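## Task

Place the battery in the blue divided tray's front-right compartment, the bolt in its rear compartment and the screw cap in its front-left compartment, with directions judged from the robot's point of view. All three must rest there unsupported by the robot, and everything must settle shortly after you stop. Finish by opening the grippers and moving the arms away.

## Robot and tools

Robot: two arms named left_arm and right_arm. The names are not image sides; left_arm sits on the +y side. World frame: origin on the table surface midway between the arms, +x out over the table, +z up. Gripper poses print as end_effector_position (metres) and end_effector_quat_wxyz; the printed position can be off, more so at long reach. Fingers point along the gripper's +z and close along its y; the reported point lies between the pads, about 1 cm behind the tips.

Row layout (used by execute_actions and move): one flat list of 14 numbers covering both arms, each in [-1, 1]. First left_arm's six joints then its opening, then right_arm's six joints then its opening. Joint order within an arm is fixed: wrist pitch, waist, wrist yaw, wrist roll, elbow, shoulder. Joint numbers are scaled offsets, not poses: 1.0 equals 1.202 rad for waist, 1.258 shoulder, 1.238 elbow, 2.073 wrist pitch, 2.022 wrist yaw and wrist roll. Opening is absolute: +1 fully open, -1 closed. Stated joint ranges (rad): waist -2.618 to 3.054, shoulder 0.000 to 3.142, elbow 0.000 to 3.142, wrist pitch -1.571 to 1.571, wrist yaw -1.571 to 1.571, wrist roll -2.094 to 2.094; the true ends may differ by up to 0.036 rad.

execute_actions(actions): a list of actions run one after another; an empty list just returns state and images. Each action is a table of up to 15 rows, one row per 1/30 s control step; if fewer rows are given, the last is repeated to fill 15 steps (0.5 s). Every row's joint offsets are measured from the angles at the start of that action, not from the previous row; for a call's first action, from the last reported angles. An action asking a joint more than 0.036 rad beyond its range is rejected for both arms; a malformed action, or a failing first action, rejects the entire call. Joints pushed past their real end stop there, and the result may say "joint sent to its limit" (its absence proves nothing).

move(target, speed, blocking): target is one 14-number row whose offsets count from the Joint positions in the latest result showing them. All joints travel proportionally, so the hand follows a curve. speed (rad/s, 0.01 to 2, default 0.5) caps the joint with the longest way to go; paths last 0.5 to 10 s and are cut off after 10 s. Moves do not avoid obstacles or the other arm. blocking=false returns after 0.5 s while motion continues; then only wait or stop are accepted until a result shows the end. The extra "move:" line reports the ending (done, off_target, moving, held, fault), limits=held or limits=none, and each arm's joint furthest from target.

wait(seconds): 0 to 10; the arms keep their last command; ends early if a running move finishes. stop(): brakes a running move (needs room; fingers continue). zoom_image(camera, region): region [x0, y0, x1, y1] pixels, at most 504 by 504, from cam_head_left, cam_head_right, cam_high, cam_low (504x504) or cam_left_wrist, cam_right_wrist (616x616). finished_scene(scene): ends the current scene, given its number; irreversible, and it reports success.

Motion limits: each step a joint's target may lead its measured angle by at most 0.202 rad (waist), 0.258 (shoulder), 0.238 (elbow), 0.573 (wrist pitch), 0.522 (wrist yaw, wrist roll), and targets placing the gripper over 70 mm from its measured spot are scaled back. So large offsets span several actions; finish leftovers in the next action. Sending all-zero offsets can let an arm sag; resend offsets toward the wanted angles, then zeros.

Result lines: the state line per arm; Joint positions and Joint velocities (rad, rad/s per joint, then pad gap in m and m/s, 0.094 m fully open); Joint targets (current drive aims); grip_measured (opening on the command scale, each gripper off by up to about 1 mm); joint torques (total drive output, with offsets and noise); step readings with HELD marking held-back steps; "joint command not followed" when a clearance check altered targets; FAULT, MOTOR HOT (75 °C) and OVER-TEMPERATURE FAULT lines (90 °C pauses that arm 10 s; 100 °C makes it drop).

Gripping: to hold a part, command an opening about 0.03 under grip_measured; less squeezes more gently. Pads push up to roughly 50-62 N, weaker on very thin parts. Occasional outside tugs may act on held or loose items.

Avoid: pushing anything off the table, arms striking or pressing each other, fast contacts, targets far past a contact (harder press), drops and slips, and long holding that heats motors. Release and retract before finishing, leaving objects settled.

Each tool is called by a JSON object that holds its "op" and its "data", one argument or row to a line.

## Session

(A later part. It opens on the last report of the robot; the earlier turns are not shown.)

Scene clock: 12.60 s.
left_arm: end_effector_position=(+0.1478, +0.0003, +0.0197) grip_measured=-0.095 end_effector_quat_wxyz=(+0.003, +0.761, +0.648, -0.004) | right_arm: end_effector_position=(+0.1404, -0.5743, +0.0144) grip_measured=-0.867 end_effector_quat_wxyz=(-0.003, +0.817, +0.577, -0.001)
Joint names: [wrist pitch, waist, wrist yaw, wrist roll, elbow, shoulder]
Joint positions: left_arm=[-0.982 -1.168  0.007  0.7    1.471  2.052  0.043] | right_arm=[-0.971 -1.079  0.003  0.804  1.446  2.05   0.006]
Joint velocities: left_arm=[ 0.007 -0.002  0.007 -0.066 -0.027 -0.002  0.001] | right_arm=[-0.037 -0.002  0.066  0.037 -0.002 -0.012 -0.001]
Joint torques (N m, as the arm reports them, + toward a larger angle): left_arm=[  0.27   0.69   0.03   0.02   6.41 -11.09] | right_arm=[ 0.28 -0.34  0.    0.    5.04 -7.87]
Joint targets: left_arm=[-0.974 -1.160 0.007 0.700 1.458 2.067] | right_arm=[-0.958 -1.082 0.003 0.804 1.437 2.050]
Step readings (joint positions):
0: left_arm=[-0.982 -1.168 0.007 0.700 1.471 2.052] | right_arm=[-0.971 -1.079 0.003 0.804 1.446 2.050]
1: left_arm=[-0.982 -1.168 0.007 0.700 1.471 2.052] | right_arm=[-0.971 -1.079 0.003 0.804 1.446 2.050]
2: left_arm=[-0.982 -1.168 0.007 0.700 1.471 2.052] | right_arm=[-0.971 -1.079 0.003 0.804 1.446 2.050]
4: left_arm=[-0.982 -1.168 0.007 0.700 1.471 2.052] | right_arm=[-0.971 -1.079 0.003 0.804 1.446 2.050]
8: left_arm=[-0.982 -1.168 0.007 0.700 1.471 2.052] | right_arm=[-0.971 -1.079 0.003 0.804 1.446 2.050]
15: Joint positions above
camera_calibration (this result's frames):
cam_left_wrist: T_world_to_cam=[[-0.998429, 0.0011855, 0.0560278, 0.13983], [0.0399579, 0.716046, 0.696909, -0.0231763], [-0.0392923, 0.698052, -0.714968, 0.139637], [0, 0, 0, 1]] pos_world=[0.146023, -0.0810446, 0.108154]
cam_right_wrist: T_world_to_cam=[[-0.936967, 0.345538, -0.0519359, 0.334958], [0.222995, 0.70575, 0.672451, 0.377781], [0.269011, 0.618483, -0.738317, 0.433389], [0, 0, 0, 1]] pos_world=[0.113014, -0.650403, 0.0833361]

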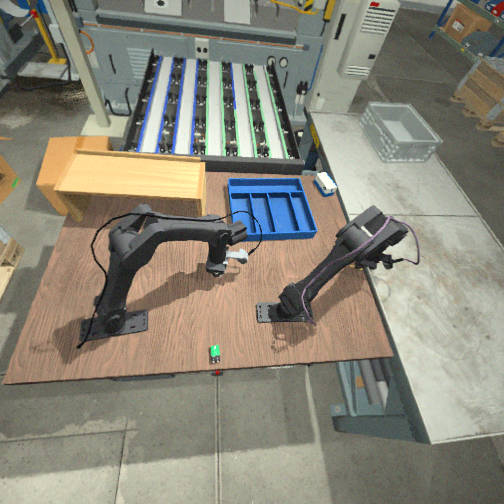

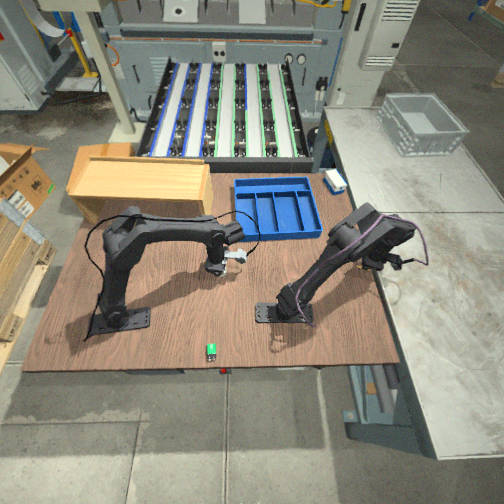

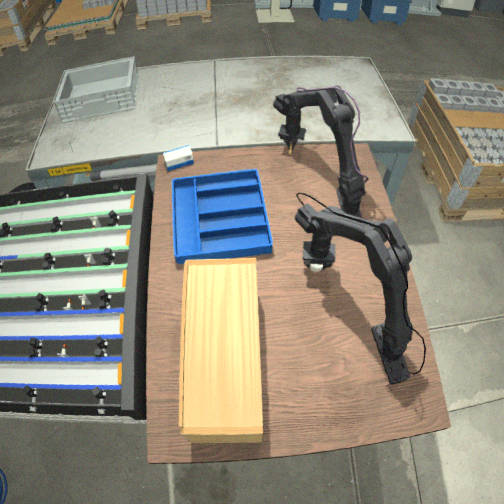

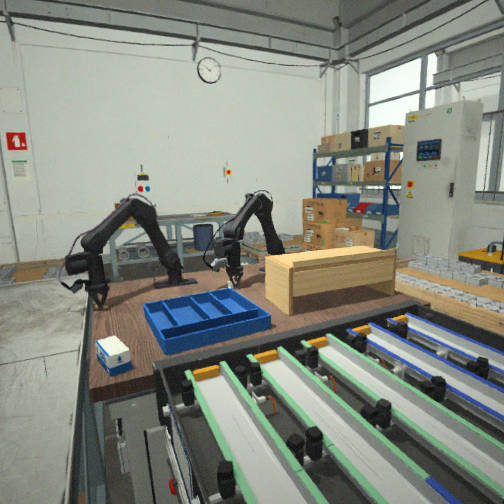

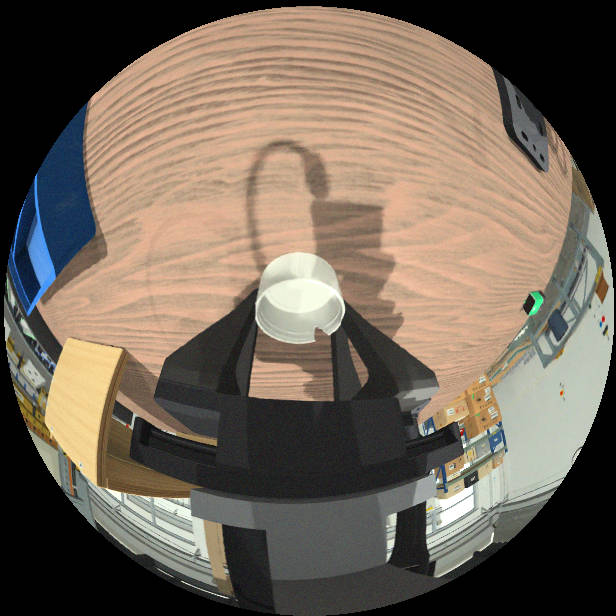

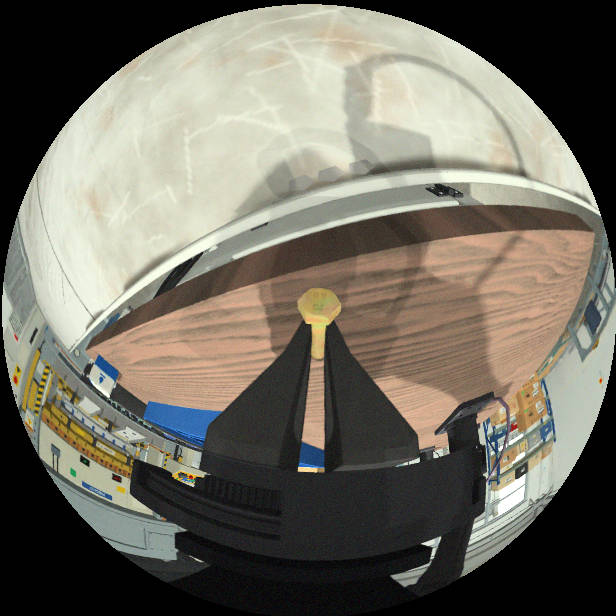

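{"op": "move", "data": {
  "target": [-0.137,0.006,0,0,0.243,-0.061,-0.13,-0.153,0,0,0,0.212,-0.061,-0.9],
  "speed": 0.5
}}

Scene clock: 15.33 s.
left_arm: end_effector_position=(+0.1581, -0.0168, +0.1157) grip_measured=-0.095 end_effector_quat_wxyz=(+0.045, +0.761, +0.647, -0.011) | right_arm: end_effector_position=(+0.1400, -0.5736, +0.0916) grip_measured=-0.867 end_effector_quat_wxyz=(-0.011, +0.816, +0.577, +0.000)
Joint names: [wrist pitch, waist, wrist yaw, wrist roll, elbow, shoulder]
Joint positions: left_arm=[-1.25  -1.168  0.007  0.7    1.757  1.986  0.043] | right_arm=[-1.277 -1.079  0.003  0.804  1.683  1.998  0.006]
Joint velocities: left_arm=[-0.022  0.002 -0.022  0.022  0.002 -0.007 -0.001] | right_arm=[ 0.007  0.002  0.037  0.066  0.017 -0.002 -0.001]
Joint torques (N m, as the arm reports them, + toward a larger angle): left_arm=[  0.19   0.47   0.08   0.02   9.48 -13.18] | right_arm=[-0.01 -0.03  0.    0.    8.39 -9.35]
Joint targets: left_arm=[-1.266 -1.160 0.007 0.700 1.771 1.976] | right_arm=[-1.288 -1.079 0.003 0.804 1.708 1.973]
move: off_target (right_arm); limits=none; left_arm: farthest joint: the wrist pitch, 0.016 radians from its target (0.284 radians at the start); right_arm: farthest joint: the elbow, 0.026 radians from its target (0.263 radians at the start)
camera_calibration (this result's frames):
cam_left_wrist: T_world_to_cam=[[-0.999922, 0.00367713, 0.0119241, 0.150108], [0.0104901, 0.765203, 0.643704, -0.0666239], [-0.00675734, 0.643779, -0.765182, 0.220447], [0, 0, 0, 1]] pos_world=[0.152285, -0.0914902, 0.209778]
cam_right_wrist: T_world_to_cam=[[-0.937311, 0.346225, -0.0396987, 0.337709], [0.228085, 0.695592, 0.68127, 0.318118], [0.263487, 0.629507, -0.730955, 0.496446], [0, 0, 0, 1]] pos_world=[0.113173, -0.65072, 0.159562]

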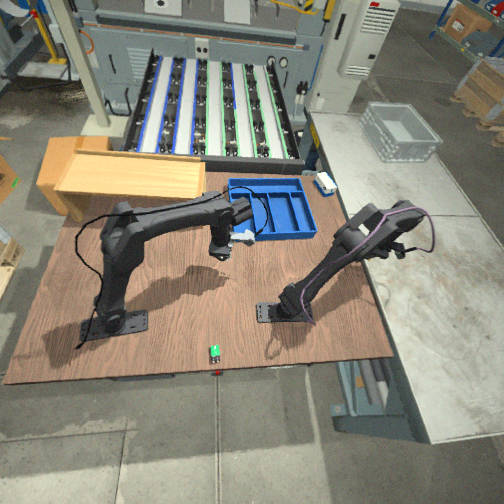

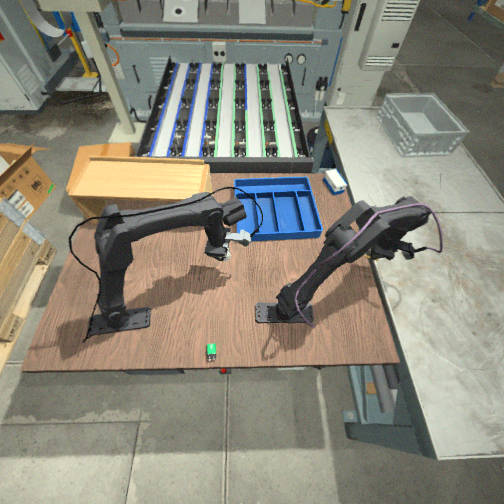

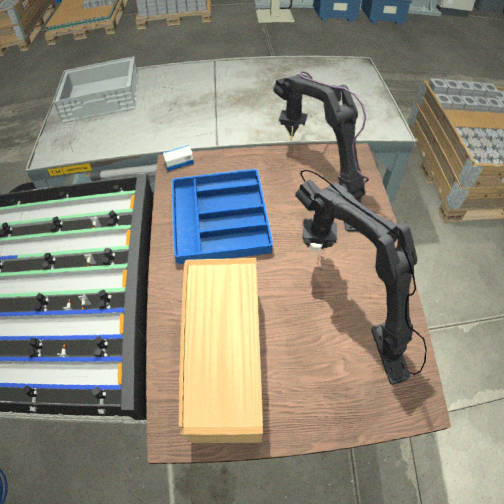

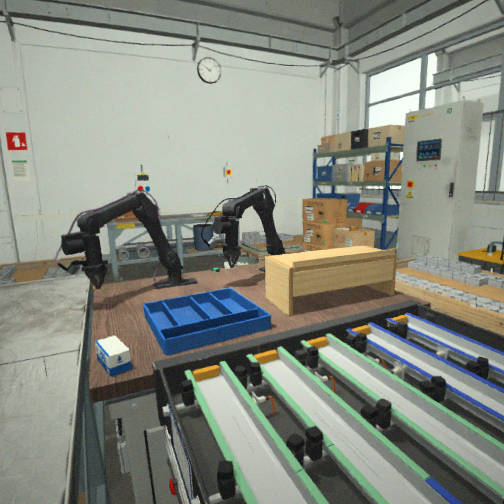

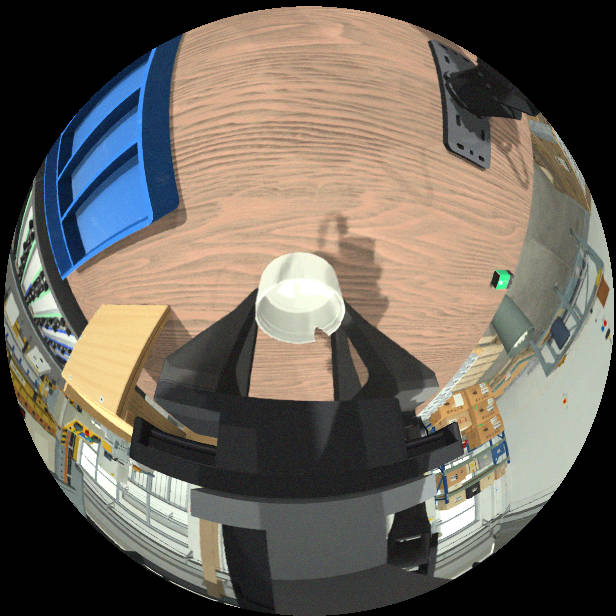

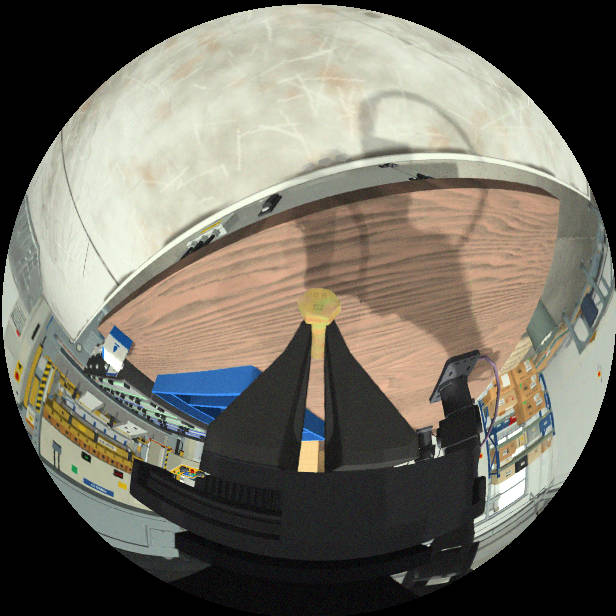

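{"op": "move", "data": {
  "target": [0.108,0.13,0,0,0.455,0.342,-0.13,0.085,0.40,0,0.344,0.442,0.16,-0.9],
  "speed": 0.6
}}

Scene clock: 17.67 s.
left_arm: end_effector_position=(+0.3168, -0.1115, +0.1083) grip_measured=-0.095 end_effector_quat_wxyz=(+0.219, +0.692, +0.687, -0.023) | right_arm: end_effector_position=(+0.4028, -0.5454, +0.1685) grip_measured=-0.867 end_effector_quat_wxyz=(+0.204, +0.850, +0.477, +0.096)
Joint names: [wrist pitch, waist, wrist yaw, wrist roll, elbow, shoulder]
Joint positions: left_arm=[-1.027 -1.014  0.007  0.7    2.3    2.399  0.043] | right_arm=[-1.115 -0.593  0.     1.498  2.199  2.2    0.006]
Joint velocities: left_arm=[-0.037 -0.007  0.066 -0.051 -0.007 -0.007 -0.001] | right_arm=[-0.022 -0.007 -0.081 -0.066 -0.002  0.012 -0.   ]
Joint torques (N m, as the arm reports them, + toward a larger angle): left_arm=[  0.99   0.25   0.05   0.06  10.77 -15.28] | right_arm=[ 1.13 -0.16  0.04 -0.02  9.39 -9.67]
Joint targets: left_arm=[-1.026 -1.011 0.007 0.700 2.321 2.416] | right_arm=[-1.101 -0.598 0.003 1.500 2.230 2.199]
move: off_target (right_arm); limits=none; left_arm: farthest joint: the elbow, 0.020 radians from its target (0.563 radians at the start); right_arm: farthest joint: the elbow, 0.031 radians from its target (0.548 radians at the start)
camera_calibration (this result's frames):
cam_left_wrist: T_world_to_cam=[[-0.97103, -0.170721, -0.167199, 0.300034], [-0.223225, 0.897762, 0.379729, 0.126363], [0.0852773, 0.406051, -0.909863, 0.236783], [0, 0, 0, 1]] pos_world=[0.299357, -0.158368, 0.217622]
cam_right_wrist: T_world_to_cam=[[-0.742337, 0.457722, -0.489313, 0.635332], [0.128037, 0.813737, 0.566956, 0.310187], [0.65768, 0.358223, -0.662672, 0.147396], [0, 0, 0, 1]] pos_world=[0.334976, -0.596017, 0.232688]

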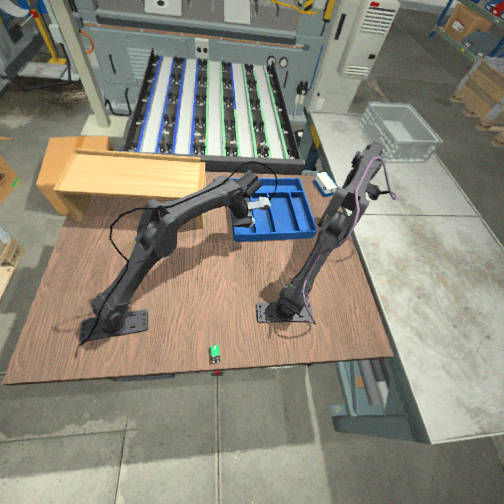

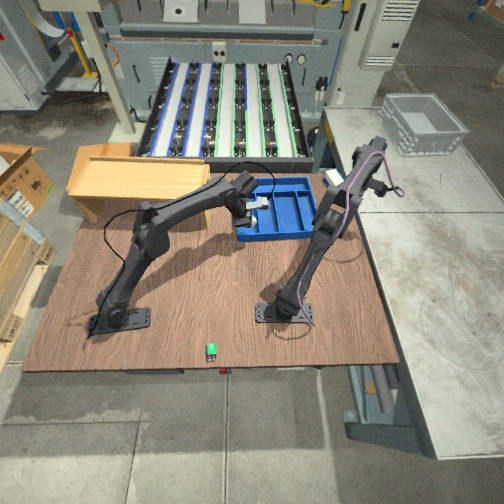

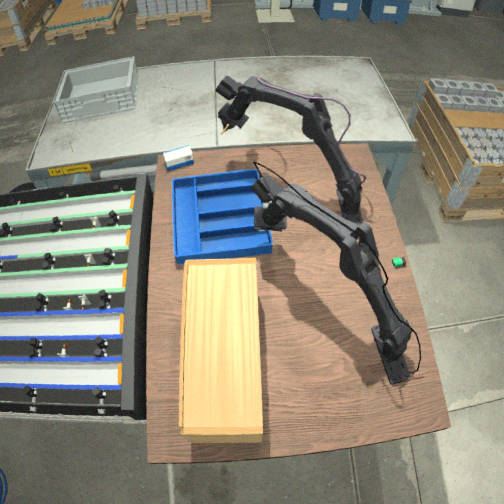

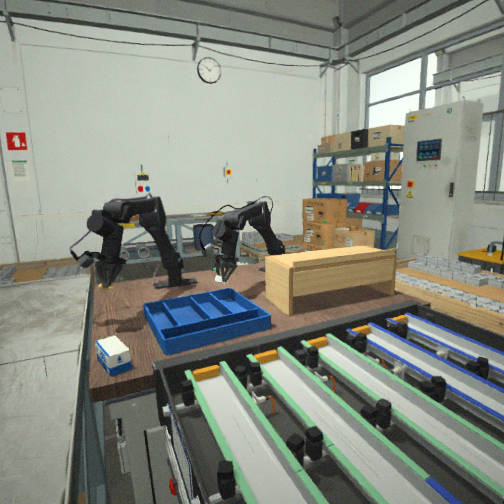

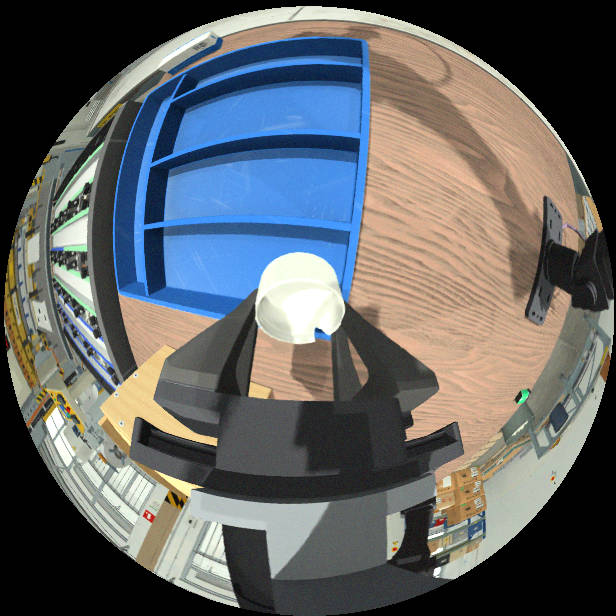

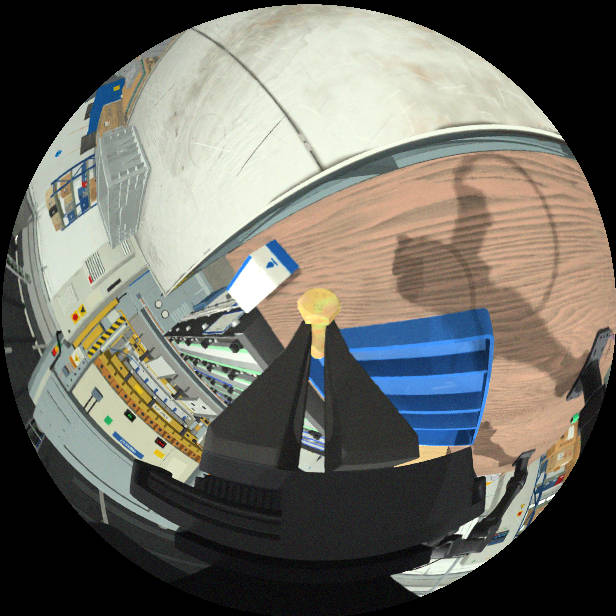

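{"op": "move", "data": {
  "target": [0.089,0.047,0,0,-0.107,0.072,-0.13,0.007,0,0,0,0.025,0,-0.9],
  "speed": 0.2
}}

Scene clock: 19.73 s.
left_arm: end_effector_position=(+0.3470, -0.1025, +0.0458) grip_measured=-0.095 end_effector_quat_wxyz=(+0.217, +0.676, +0.704, -0.017) | right_arm: end_effector_position=(+0.4028, -0.5454, +0.1685) grip_measured=-0.867 end_effector_quat_wxyz=(+0.204, +0.850, +0.477, +0.096)
Joint names: [wrist pitch, waist, wrist yaw, wrist roll, elbow, shoulder]
Joint positions: left_arm=[-0.845 -0.964  0.007  0.7    2.184  2.471  0.043] | right_arm=[-1.115 -0.593  0.     1.498  2.199  2.2    0.006]
Joint velocities: left_arm=[ 0.022  0.007  0.037 -0.022 -0.017  0.017  0.   ] | right_arm=[ 0.066 -0.017 -0.007  0.022 -0.017 -0.002 -0.   ]
Joint torques (N m, as the arm reports them, + toward a larger angle): left_arm=[  1.05   0.41   0.03   0.06   7.45 -15.61] | right_arm=[ 1.14 -0.02 -0.01  0.    9.43 -9.64]
Joint targets: left_arm=[-0.843 -0.957 0.006 0.700 2.168 2.490] | right_arm=[-1.101 -0.593 0.000 1.498 2.230 2.200]
move: off_target (right_arm); limits=none; left_arm: farthest joint: the shoulder, 0.019 radians from its target (0.090 radians at the start); right_arm: farthest joint: the elbow, 0.030 radians from its target (0.030 radians at the start)
camera_calibration (this result's frames):
cam_left_wrist: T_world_to_cam=[[-0.9621, -0.217856, -0.16402, 0.312337], [-0.265775, 0.883767, 0.385123, 0.16182], [0.0610543, 0.414119, -0.908173, 0.182843], [0, 0, 0, 1]] pos_world=[0.332344, -0.150685, 0.154963]
cam_right_wrist: T_world_to_cam=[[-0.742132, 0.458043, -0.489323, 0.635427], [0.12826, 0.813615, 0.56708, 0.31001], [0.657867, 0.358087, -0.662559, 0.147227], [0, 0, 0, 1]] pos_world=[0.334953, -0.596002, 0.232675]

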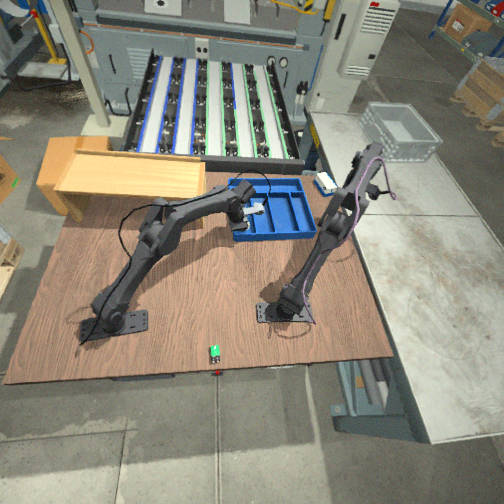

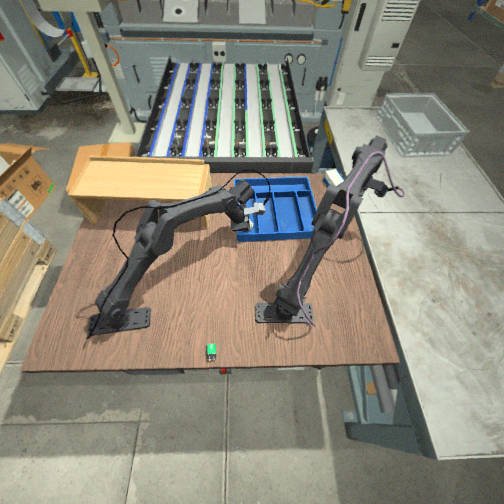

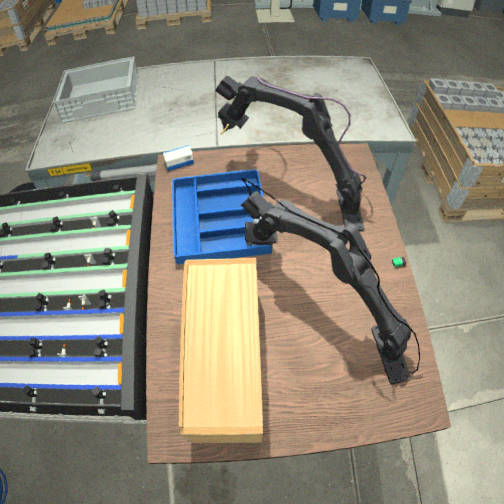

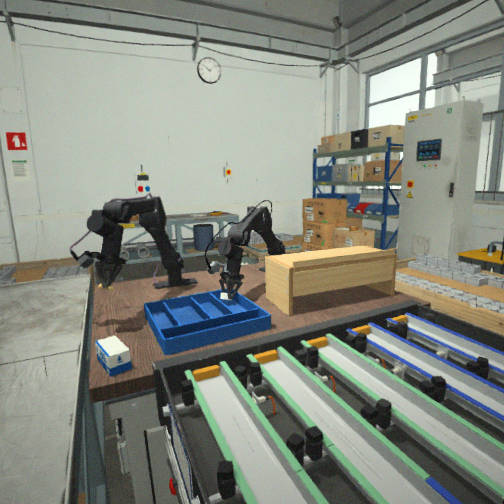

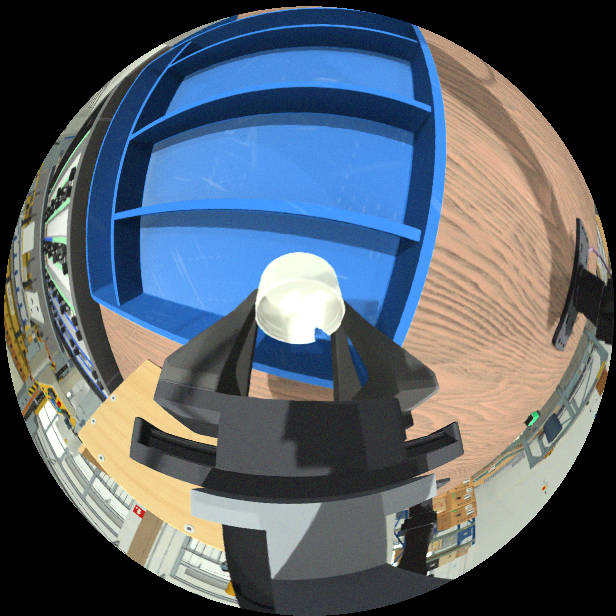

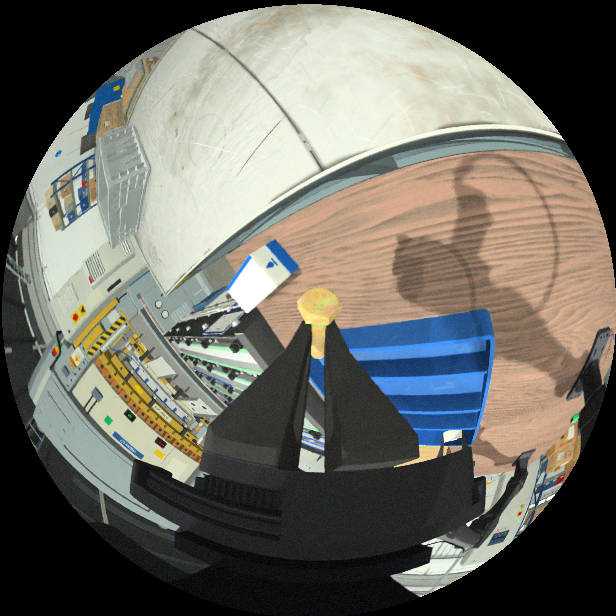

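{"op": "execute_actions", "data": {
  "actions": [
    [[0.002,0.005,0,0,-0.018,0.015,-0.13,0.007,0,0,0,0.025,0,-0.9],[0.004,0.005,0,0,-0.024,0.015,-0.13,0.007,0,0,0,0.025,0,-0.9],[0.006,0.005,0,0,-0.03,0.015,-0.13,0.007,0,0,0,0.025,0,-0.9],[0.008,0.005,0,0,-0.036,0.015,-0.13,0.007,0,0,0,0.025,0,-0.9]]
  ]
}}

Scene clock: 20.60 s.
left_arm: end_effector_position=(+0.3469, -0.1025, +0.0399) grip_measured=-0.095 end_effector_quat_wxyz=(+0.217, +0.676, +0.704, -0.017) | right_arm: end_effector_position=(+0.4058, -0.5511, +0.1540) grip_measured=-0.867 end_effector_quat_wxyz=(+0.203, +0.852, +0.476, +0.083)
Joint names: [wrist pitch, waist, wrist yaw, wrist roll, elbow, shoulder]
Joint positions: left_arm=[-0.82  -0.964  0.007  0.7    2.16   2.471  0.043] | right_arm=[-1.096 -0.591  0.023  1.498  2.199  2.233  0.006]
Joint velocities: left_arm=[-0.007  0.002 -0.022 -0.037 -0.002 -0.002 -0.   ] | right_arm=[ 0.022  0.159 -0.256 -0.022  0.007 -0.242 -0.   ]
Joint torques (N m, as the arm reports them, + toward a larger angle): left_arm=[  0.92   0.36   0.07   0.09   6.9  -15.77] | right_arm=[  0.93  -1.02   0.18   0.01   9.41 -10.9 ]
Joint targets: left_arm=[-0.829 -0.958 0.007 0.700 2.139 2.490] | right_arm=[-1.101 -0.593 0.000 1.498 2.230 2.200]
Step readings (joint positions):
0: left_arm=[-0.845 -0.964 0.007 0.700 2.184 2.471] | right_arm=[-1.110 -0.597 0.023 1.498 2.199 2.208]
1: left_arm=[-0.845 -0.964 0.007 0.700 2.184 2.471] | right_arm=[-1.106 -0.603 0.042 1.498 2.199 2.218]
2: left_arm=[-0.843 -0.964 0.007 0.700 2.181 2.471] | right_arm=[-1.102 -0.611 0.059 1.498 2.199 2.231]
4: left_arm=[-0.835 -0.964 0.007 0.700 2.172 2.471] | right_arm=[-1.095 -0.631 0.085 1.498 2.199 2.260]
8: left_arm=[-0.822 -0.964 0.007 0.700 2.160 2.471] | right_arm=[-1.086 -0.649 0.108 1.498 2.199 2.297]
15: Joint positions above
camera_calibration (this result's frames):
cam_left_wrist: T_world_to_cam=[[-0.96205, -0.217877, -0.164286, 0.311248], [-0.265832, 0.884224, 0.384033, 0.164157], [0.0615939, 0.413132, -0.908586, 0.177181], [0, 0, 0, 1]] pos_world=[0.332161, -0.150537, 0.149077]
cam_right_wrist: T_world_to_cam=[[-0.749541, 0.459245, -0.476741, 0.63488], [0.147388, 0.817902, 0.55616, 0.318766], [0.645341, 0.346599, -0.680738, 0.139285], [0, 0, 0, 1]] pos_world=[0.339001, -0.600561, 0.220205]

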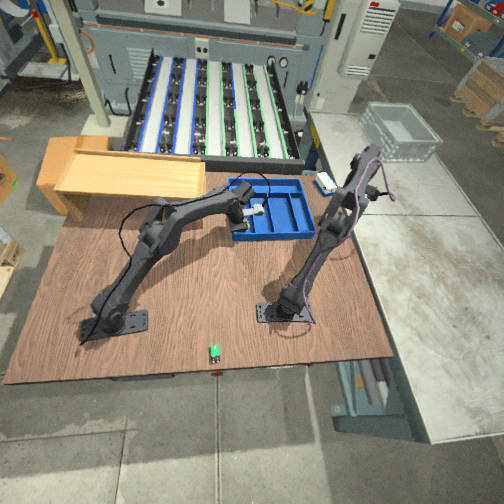

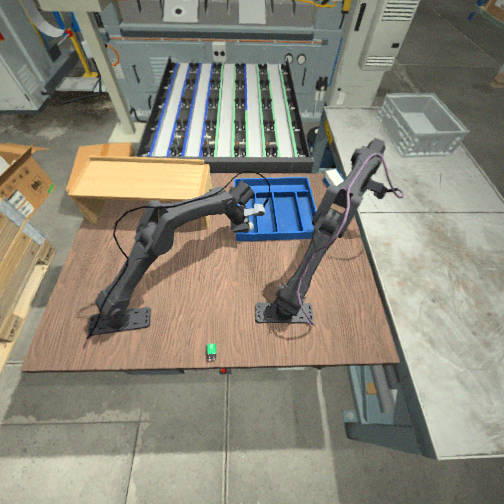

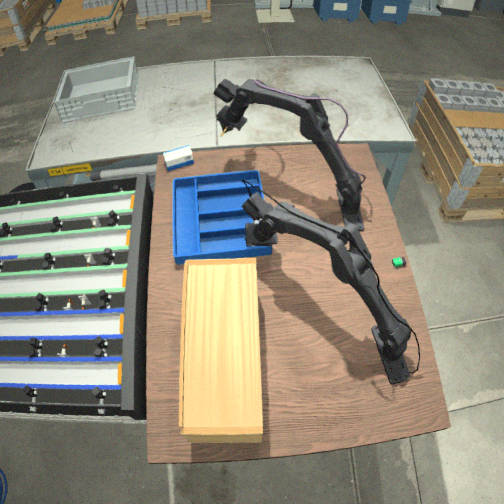

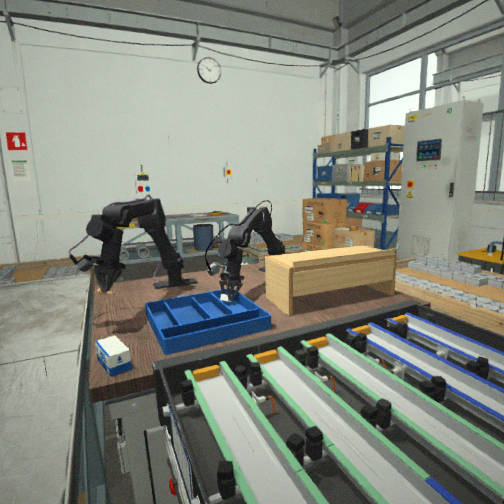

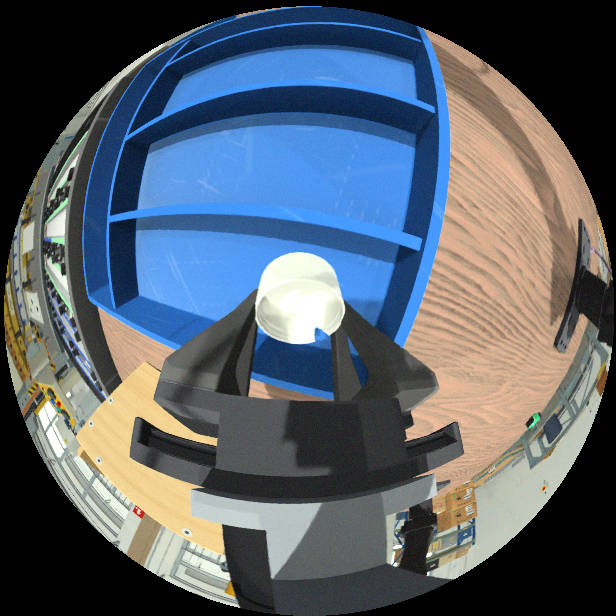

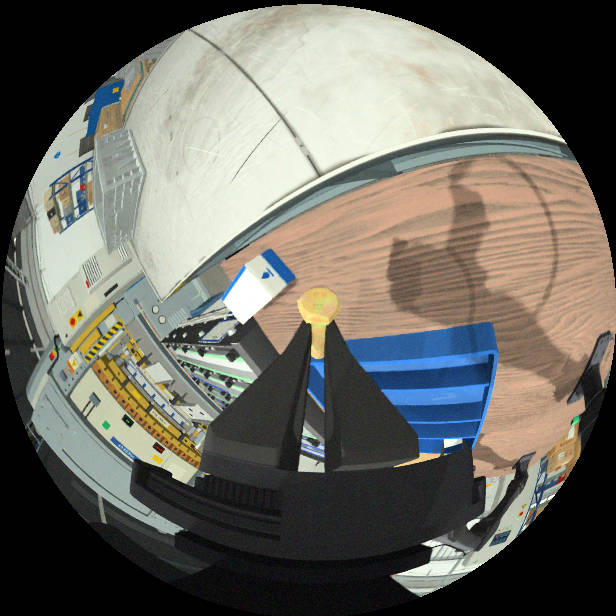

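{"op": "execute_actions", "data": {
  "actions": [
    [[0,0.005,0,0,-0.012,0.015,-0.1,-0.002,0,-0.011,0,0.025,0,-0.9],[0,0.005,0,0,-0.012,0.015,-0.07,-0.002,0,-0.011,0,0.025,0,-0.9],[0,0.005,0,0,-0.012,0.015,-0.04,-0.002,0,-0.011,0,0.025,0,-0.9],[0,0.005,0,0,-0.012,0.015,0.0,-0.002,0,-0.011,0,0.025,0,-0.9],[0,0.005,0,0,-0.012,0.015,0.05,-0.002,0,-0.011,0,0.025,0,-0.9],[0,0.005,0,0,-0.012,0.015,0.12,-0.002,0,-0.011,0,0.025,0,-0.9],[0,0.005,0,0,-0.012,0.015,0.2,-0.002,0,-0.011,0,0.025,0,-0.9],[0,0.005,0,0,-0.012,0.015,0.3,-0.002,0,-0.011,0,0.025,0,-0.9],[0,0.005,0,0,-0.012,0.015,0.4,-0.002,0,-0.011,0,0.025,0,-0.9]]
  ]
}}

Scene clock: 21.27 s.
left_arm: end_effector_position=(+0.3503, -0.1055, +0.0421) grip_measured=+0.398 end_effector_quat_wxyz=(+0.227, +0.674, +0.703, -0.018) | right_arm: end_effector_position=(+0.4097, -0.5474, +0.1510) grip_measured=-0.867 end_effector_quat_wxyz=(+0.197, +0.850, +0.480, +0.090)
Joint names: [wrist pitch, waist, wrist yaw, wrist roll, elbow, shoulder]
Joint positions: left_arm=[-0.8   -0.963  0.007  0.7    2.16   2.471  0.066] | right_arm=[-1.097 -0.587  0.006  1.498  2.205  2.242  0.006]
Joint velocities: left_arm=[-0.007  0.012 -0.007  0.007  0.007  0.012 -0.001] | right_arm=[ 0.022 -0.017 -0.051 -0.037 -0.017 -0.012  0.001]
Joint torques (N m, as the arm reports them, + toward a larger angle): left_arm=[  0.82   0.37   0.06   0.07   7.52 -15.36] | right_arm=[  0.91  -0.38  -0.05   0.01   8.98 -10.51]
Joint targets: left_arm=[-0.820 -0.958 0.007 0.700 2.145 2.490] | right_arm=[-1.100 -0.591 0.001 1.498 2.231 2.233]
Step readings (joint positions):
0: left_arm=[-0.820 -0.964 0.007 0.700 2.160 2.471] | right_arm=[-1.097 -0.587 0.009 1.498 2.205 2.221]
1: left_arm=[-0.820 -0.964 0.007 0.700 2.160 2.471] | right_arm=[-1.097 -0.587 0.009 1.498 2.205 2.223]
2: left_arm=[-0.819 -0.964 0.007 0.700 2.160 2.471] | right_arm=[-1.097 -0.587 0.008 1.498 2.205 2.224]
4: left_arm=[-0.817 -0.964 0.007 0.700 2.160 2.471] | right_arm=[-1.097 -0.587 0.007 1.498 2.205 2.230]
8: left_arm=[-0.809 -0.964 0.007 0.700 2.160 2.471] | right_arm=[-1.097 -0.587 0.007 1.498 2.205 2.240]
15: Joint positions above
camera_calibration (this result's frames):
cam_left_wrist: T_world_to_cam=[[-0.959484, -0.22125, -0.174465, 0.313444], [-0.271893, 0.889477, 0.367295, 0.170256], [0.0739187, 0.39985, -0.913595, 0.174675], [0, 0, 0, 1]] pos_world=[0.334125, -0.151933, 0.151733]
cam_right_wrist: T_world_to_cam=[[-0.752469, 0.457997, -0.473317, 0.634641], [0.13525, 0.810776, 0.569517, 0.31585], [0.644592, 0.364528, -0.672028, 0.142238], [0, 0, 0, 1]] pos_world=[0.343144, -0.598598, 0.216093]

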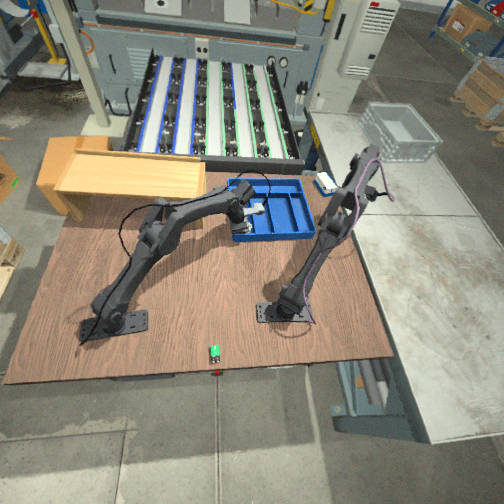

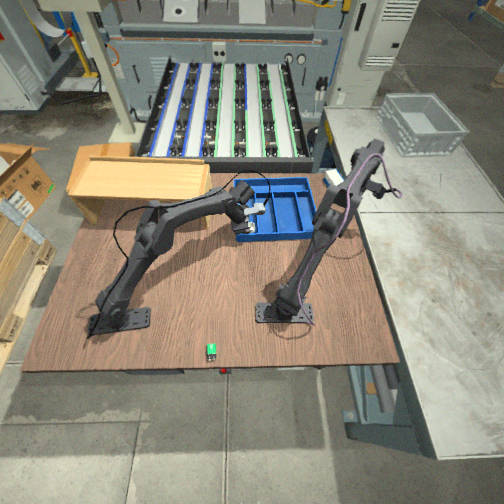

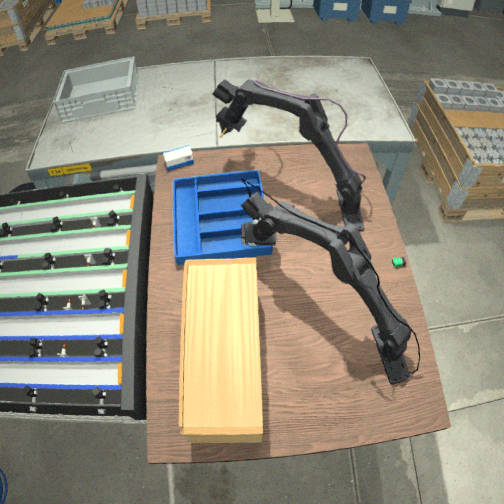

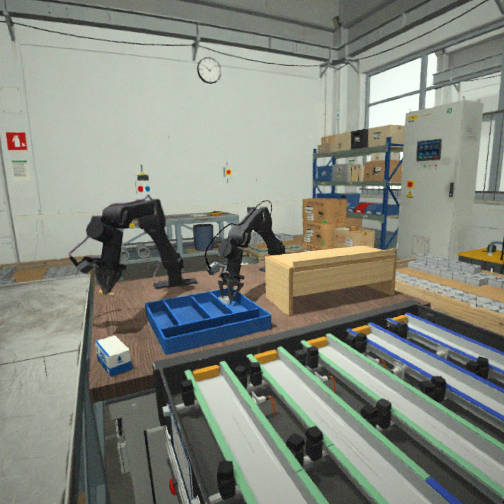

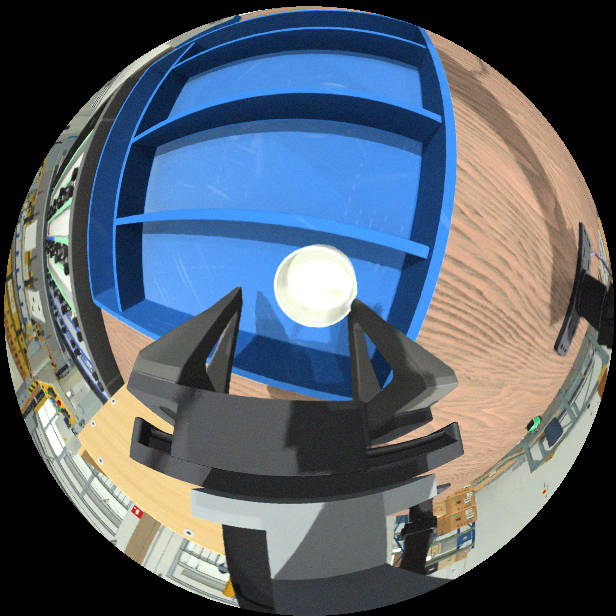

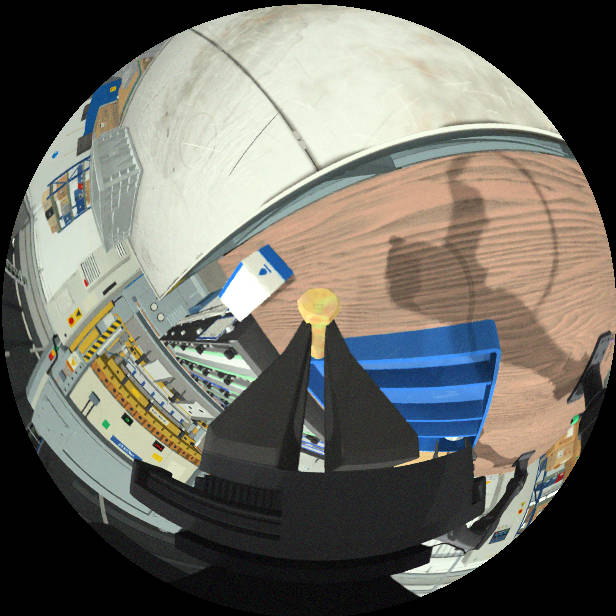

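{"op": "move", "data": {
  "target": [-0.077,0.004,0,0,-0.055,-0.295,0.4,0.032,0.197,0,0,0.10,0.08,-0.9],
  "speed": 0.5
}}

Scene clock: 23.47 s.
left_arm: end_effector_position=(+0.3223, -0.0750, +0.2068) grip_measured=+0.399 end_effector_quat_wxyz=(+0.313, +0.657, +0.685, -0.023) | right_arm: end_effector_position=(+0.4981, -0.4451, +0.1321) grip_measured=-0.867 end_effector_quat_wxyz=(+0.198, +0.784, +0.576, +0.122)
Joint names: [wrist pitch, waist, wrist yaw, wrist roll, elbow, shoulder]
Joint positions: left_arm=[-0.935 -0.963  0.007  0.7    2.107  2.105  0.066] | right_arm=[-1.047 -0.347  0.004  1.498  2.296  2.349  0.006]
Joint velocities: left_arm=[ 0.11   0.007 -0.081  0.037 -0.022 -0.007  0.001] | right_arm=[ 0.022 -0.002 -0.051  0.007  0.002  0.012 -0.001]
Joint torques (N m, as the arm reports them, + toward a larger angle): left_arm=[  1.05   0.59   0.04   0.02   7.63 -14.54] | right_arm=[  1.17  -0.09  -0.01   0.01   9.6  -11.12]
Joint targets: left_arm=[-0.960 -0.959 0.007 0.700 2.091 2.100] | right_arm=[-1.031 -0.350 0.006 1.498 2.329 2.342]
move: off_target (left_arm, right_arm); limits=none; left_arm: farthest joint: the wrist pitch, 0.025 radians from its target (0.160 radians at the start); right_arm: farthest joint: the elbow, 0.032 radians from its target (0.124 radians at the start)
camera_calibration (this result's frames):
cam_left_wrist: T_world_to_cam=[[-0.933256, -0.249739, -0.258195, 0.328758], [-0.307044, 0.927657, 0.212547, 0.121245], [0.186435, 0.277638, -0.942422, 0.27562], [0, 0, 0, 1]] pos_world=[0.292657, -0.106892, 0.318864]
cam_right_wrist: T_world_to_cam=[[-0.824142, 0.260389, -0.502979, 0.597048], [-0.0798565, 0.825762, 0.558338, 0.347021], [0.560725, 0.500316, -0.659751, 0.135804], [0, 0, 0, 1]] pos_world=[0.443616, -0.509966, 0.196144]

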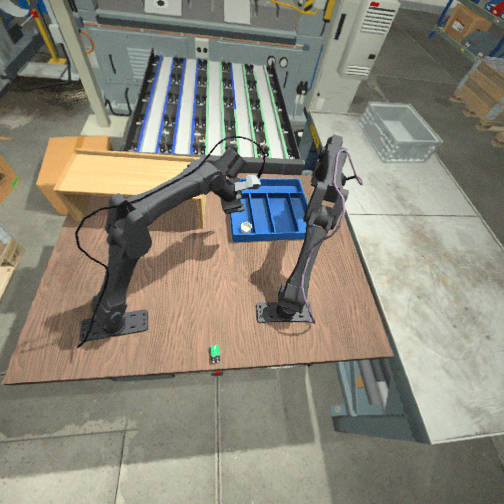

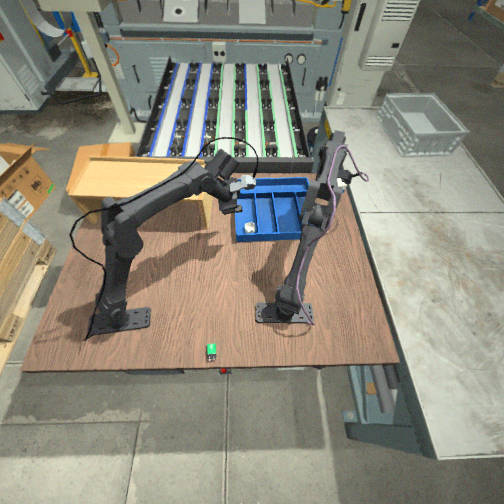

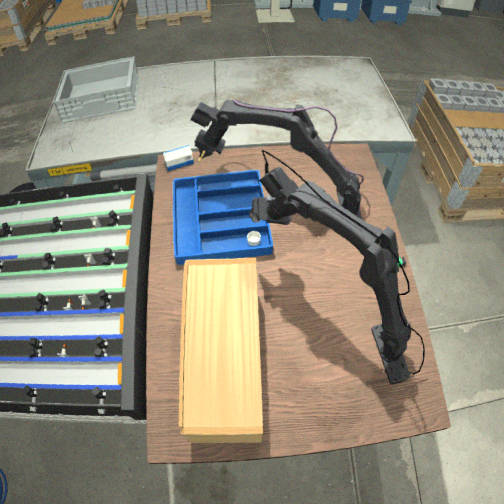

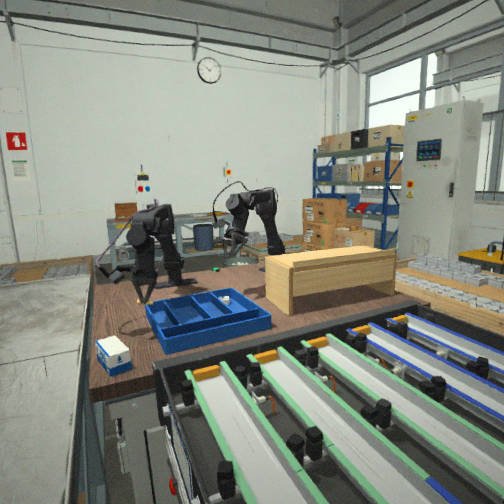

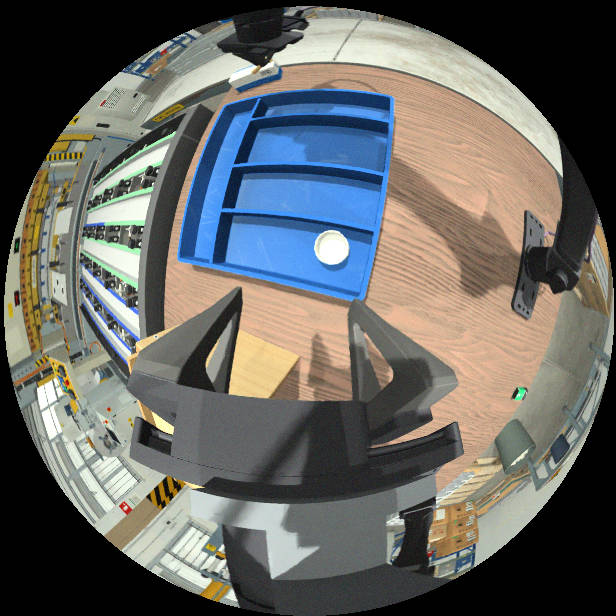

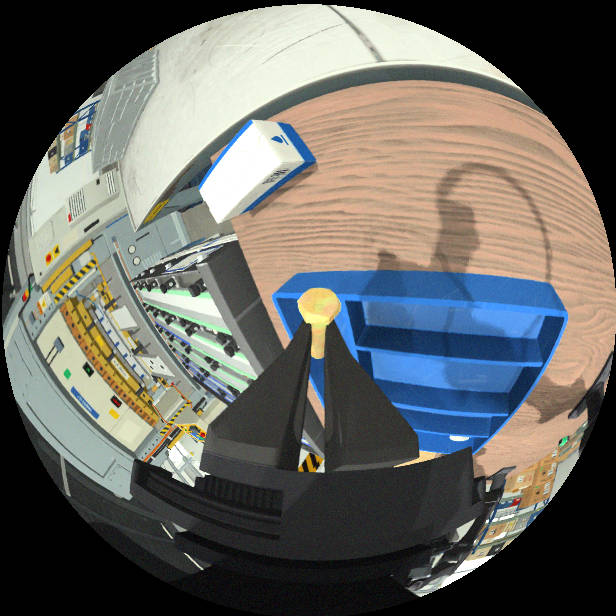

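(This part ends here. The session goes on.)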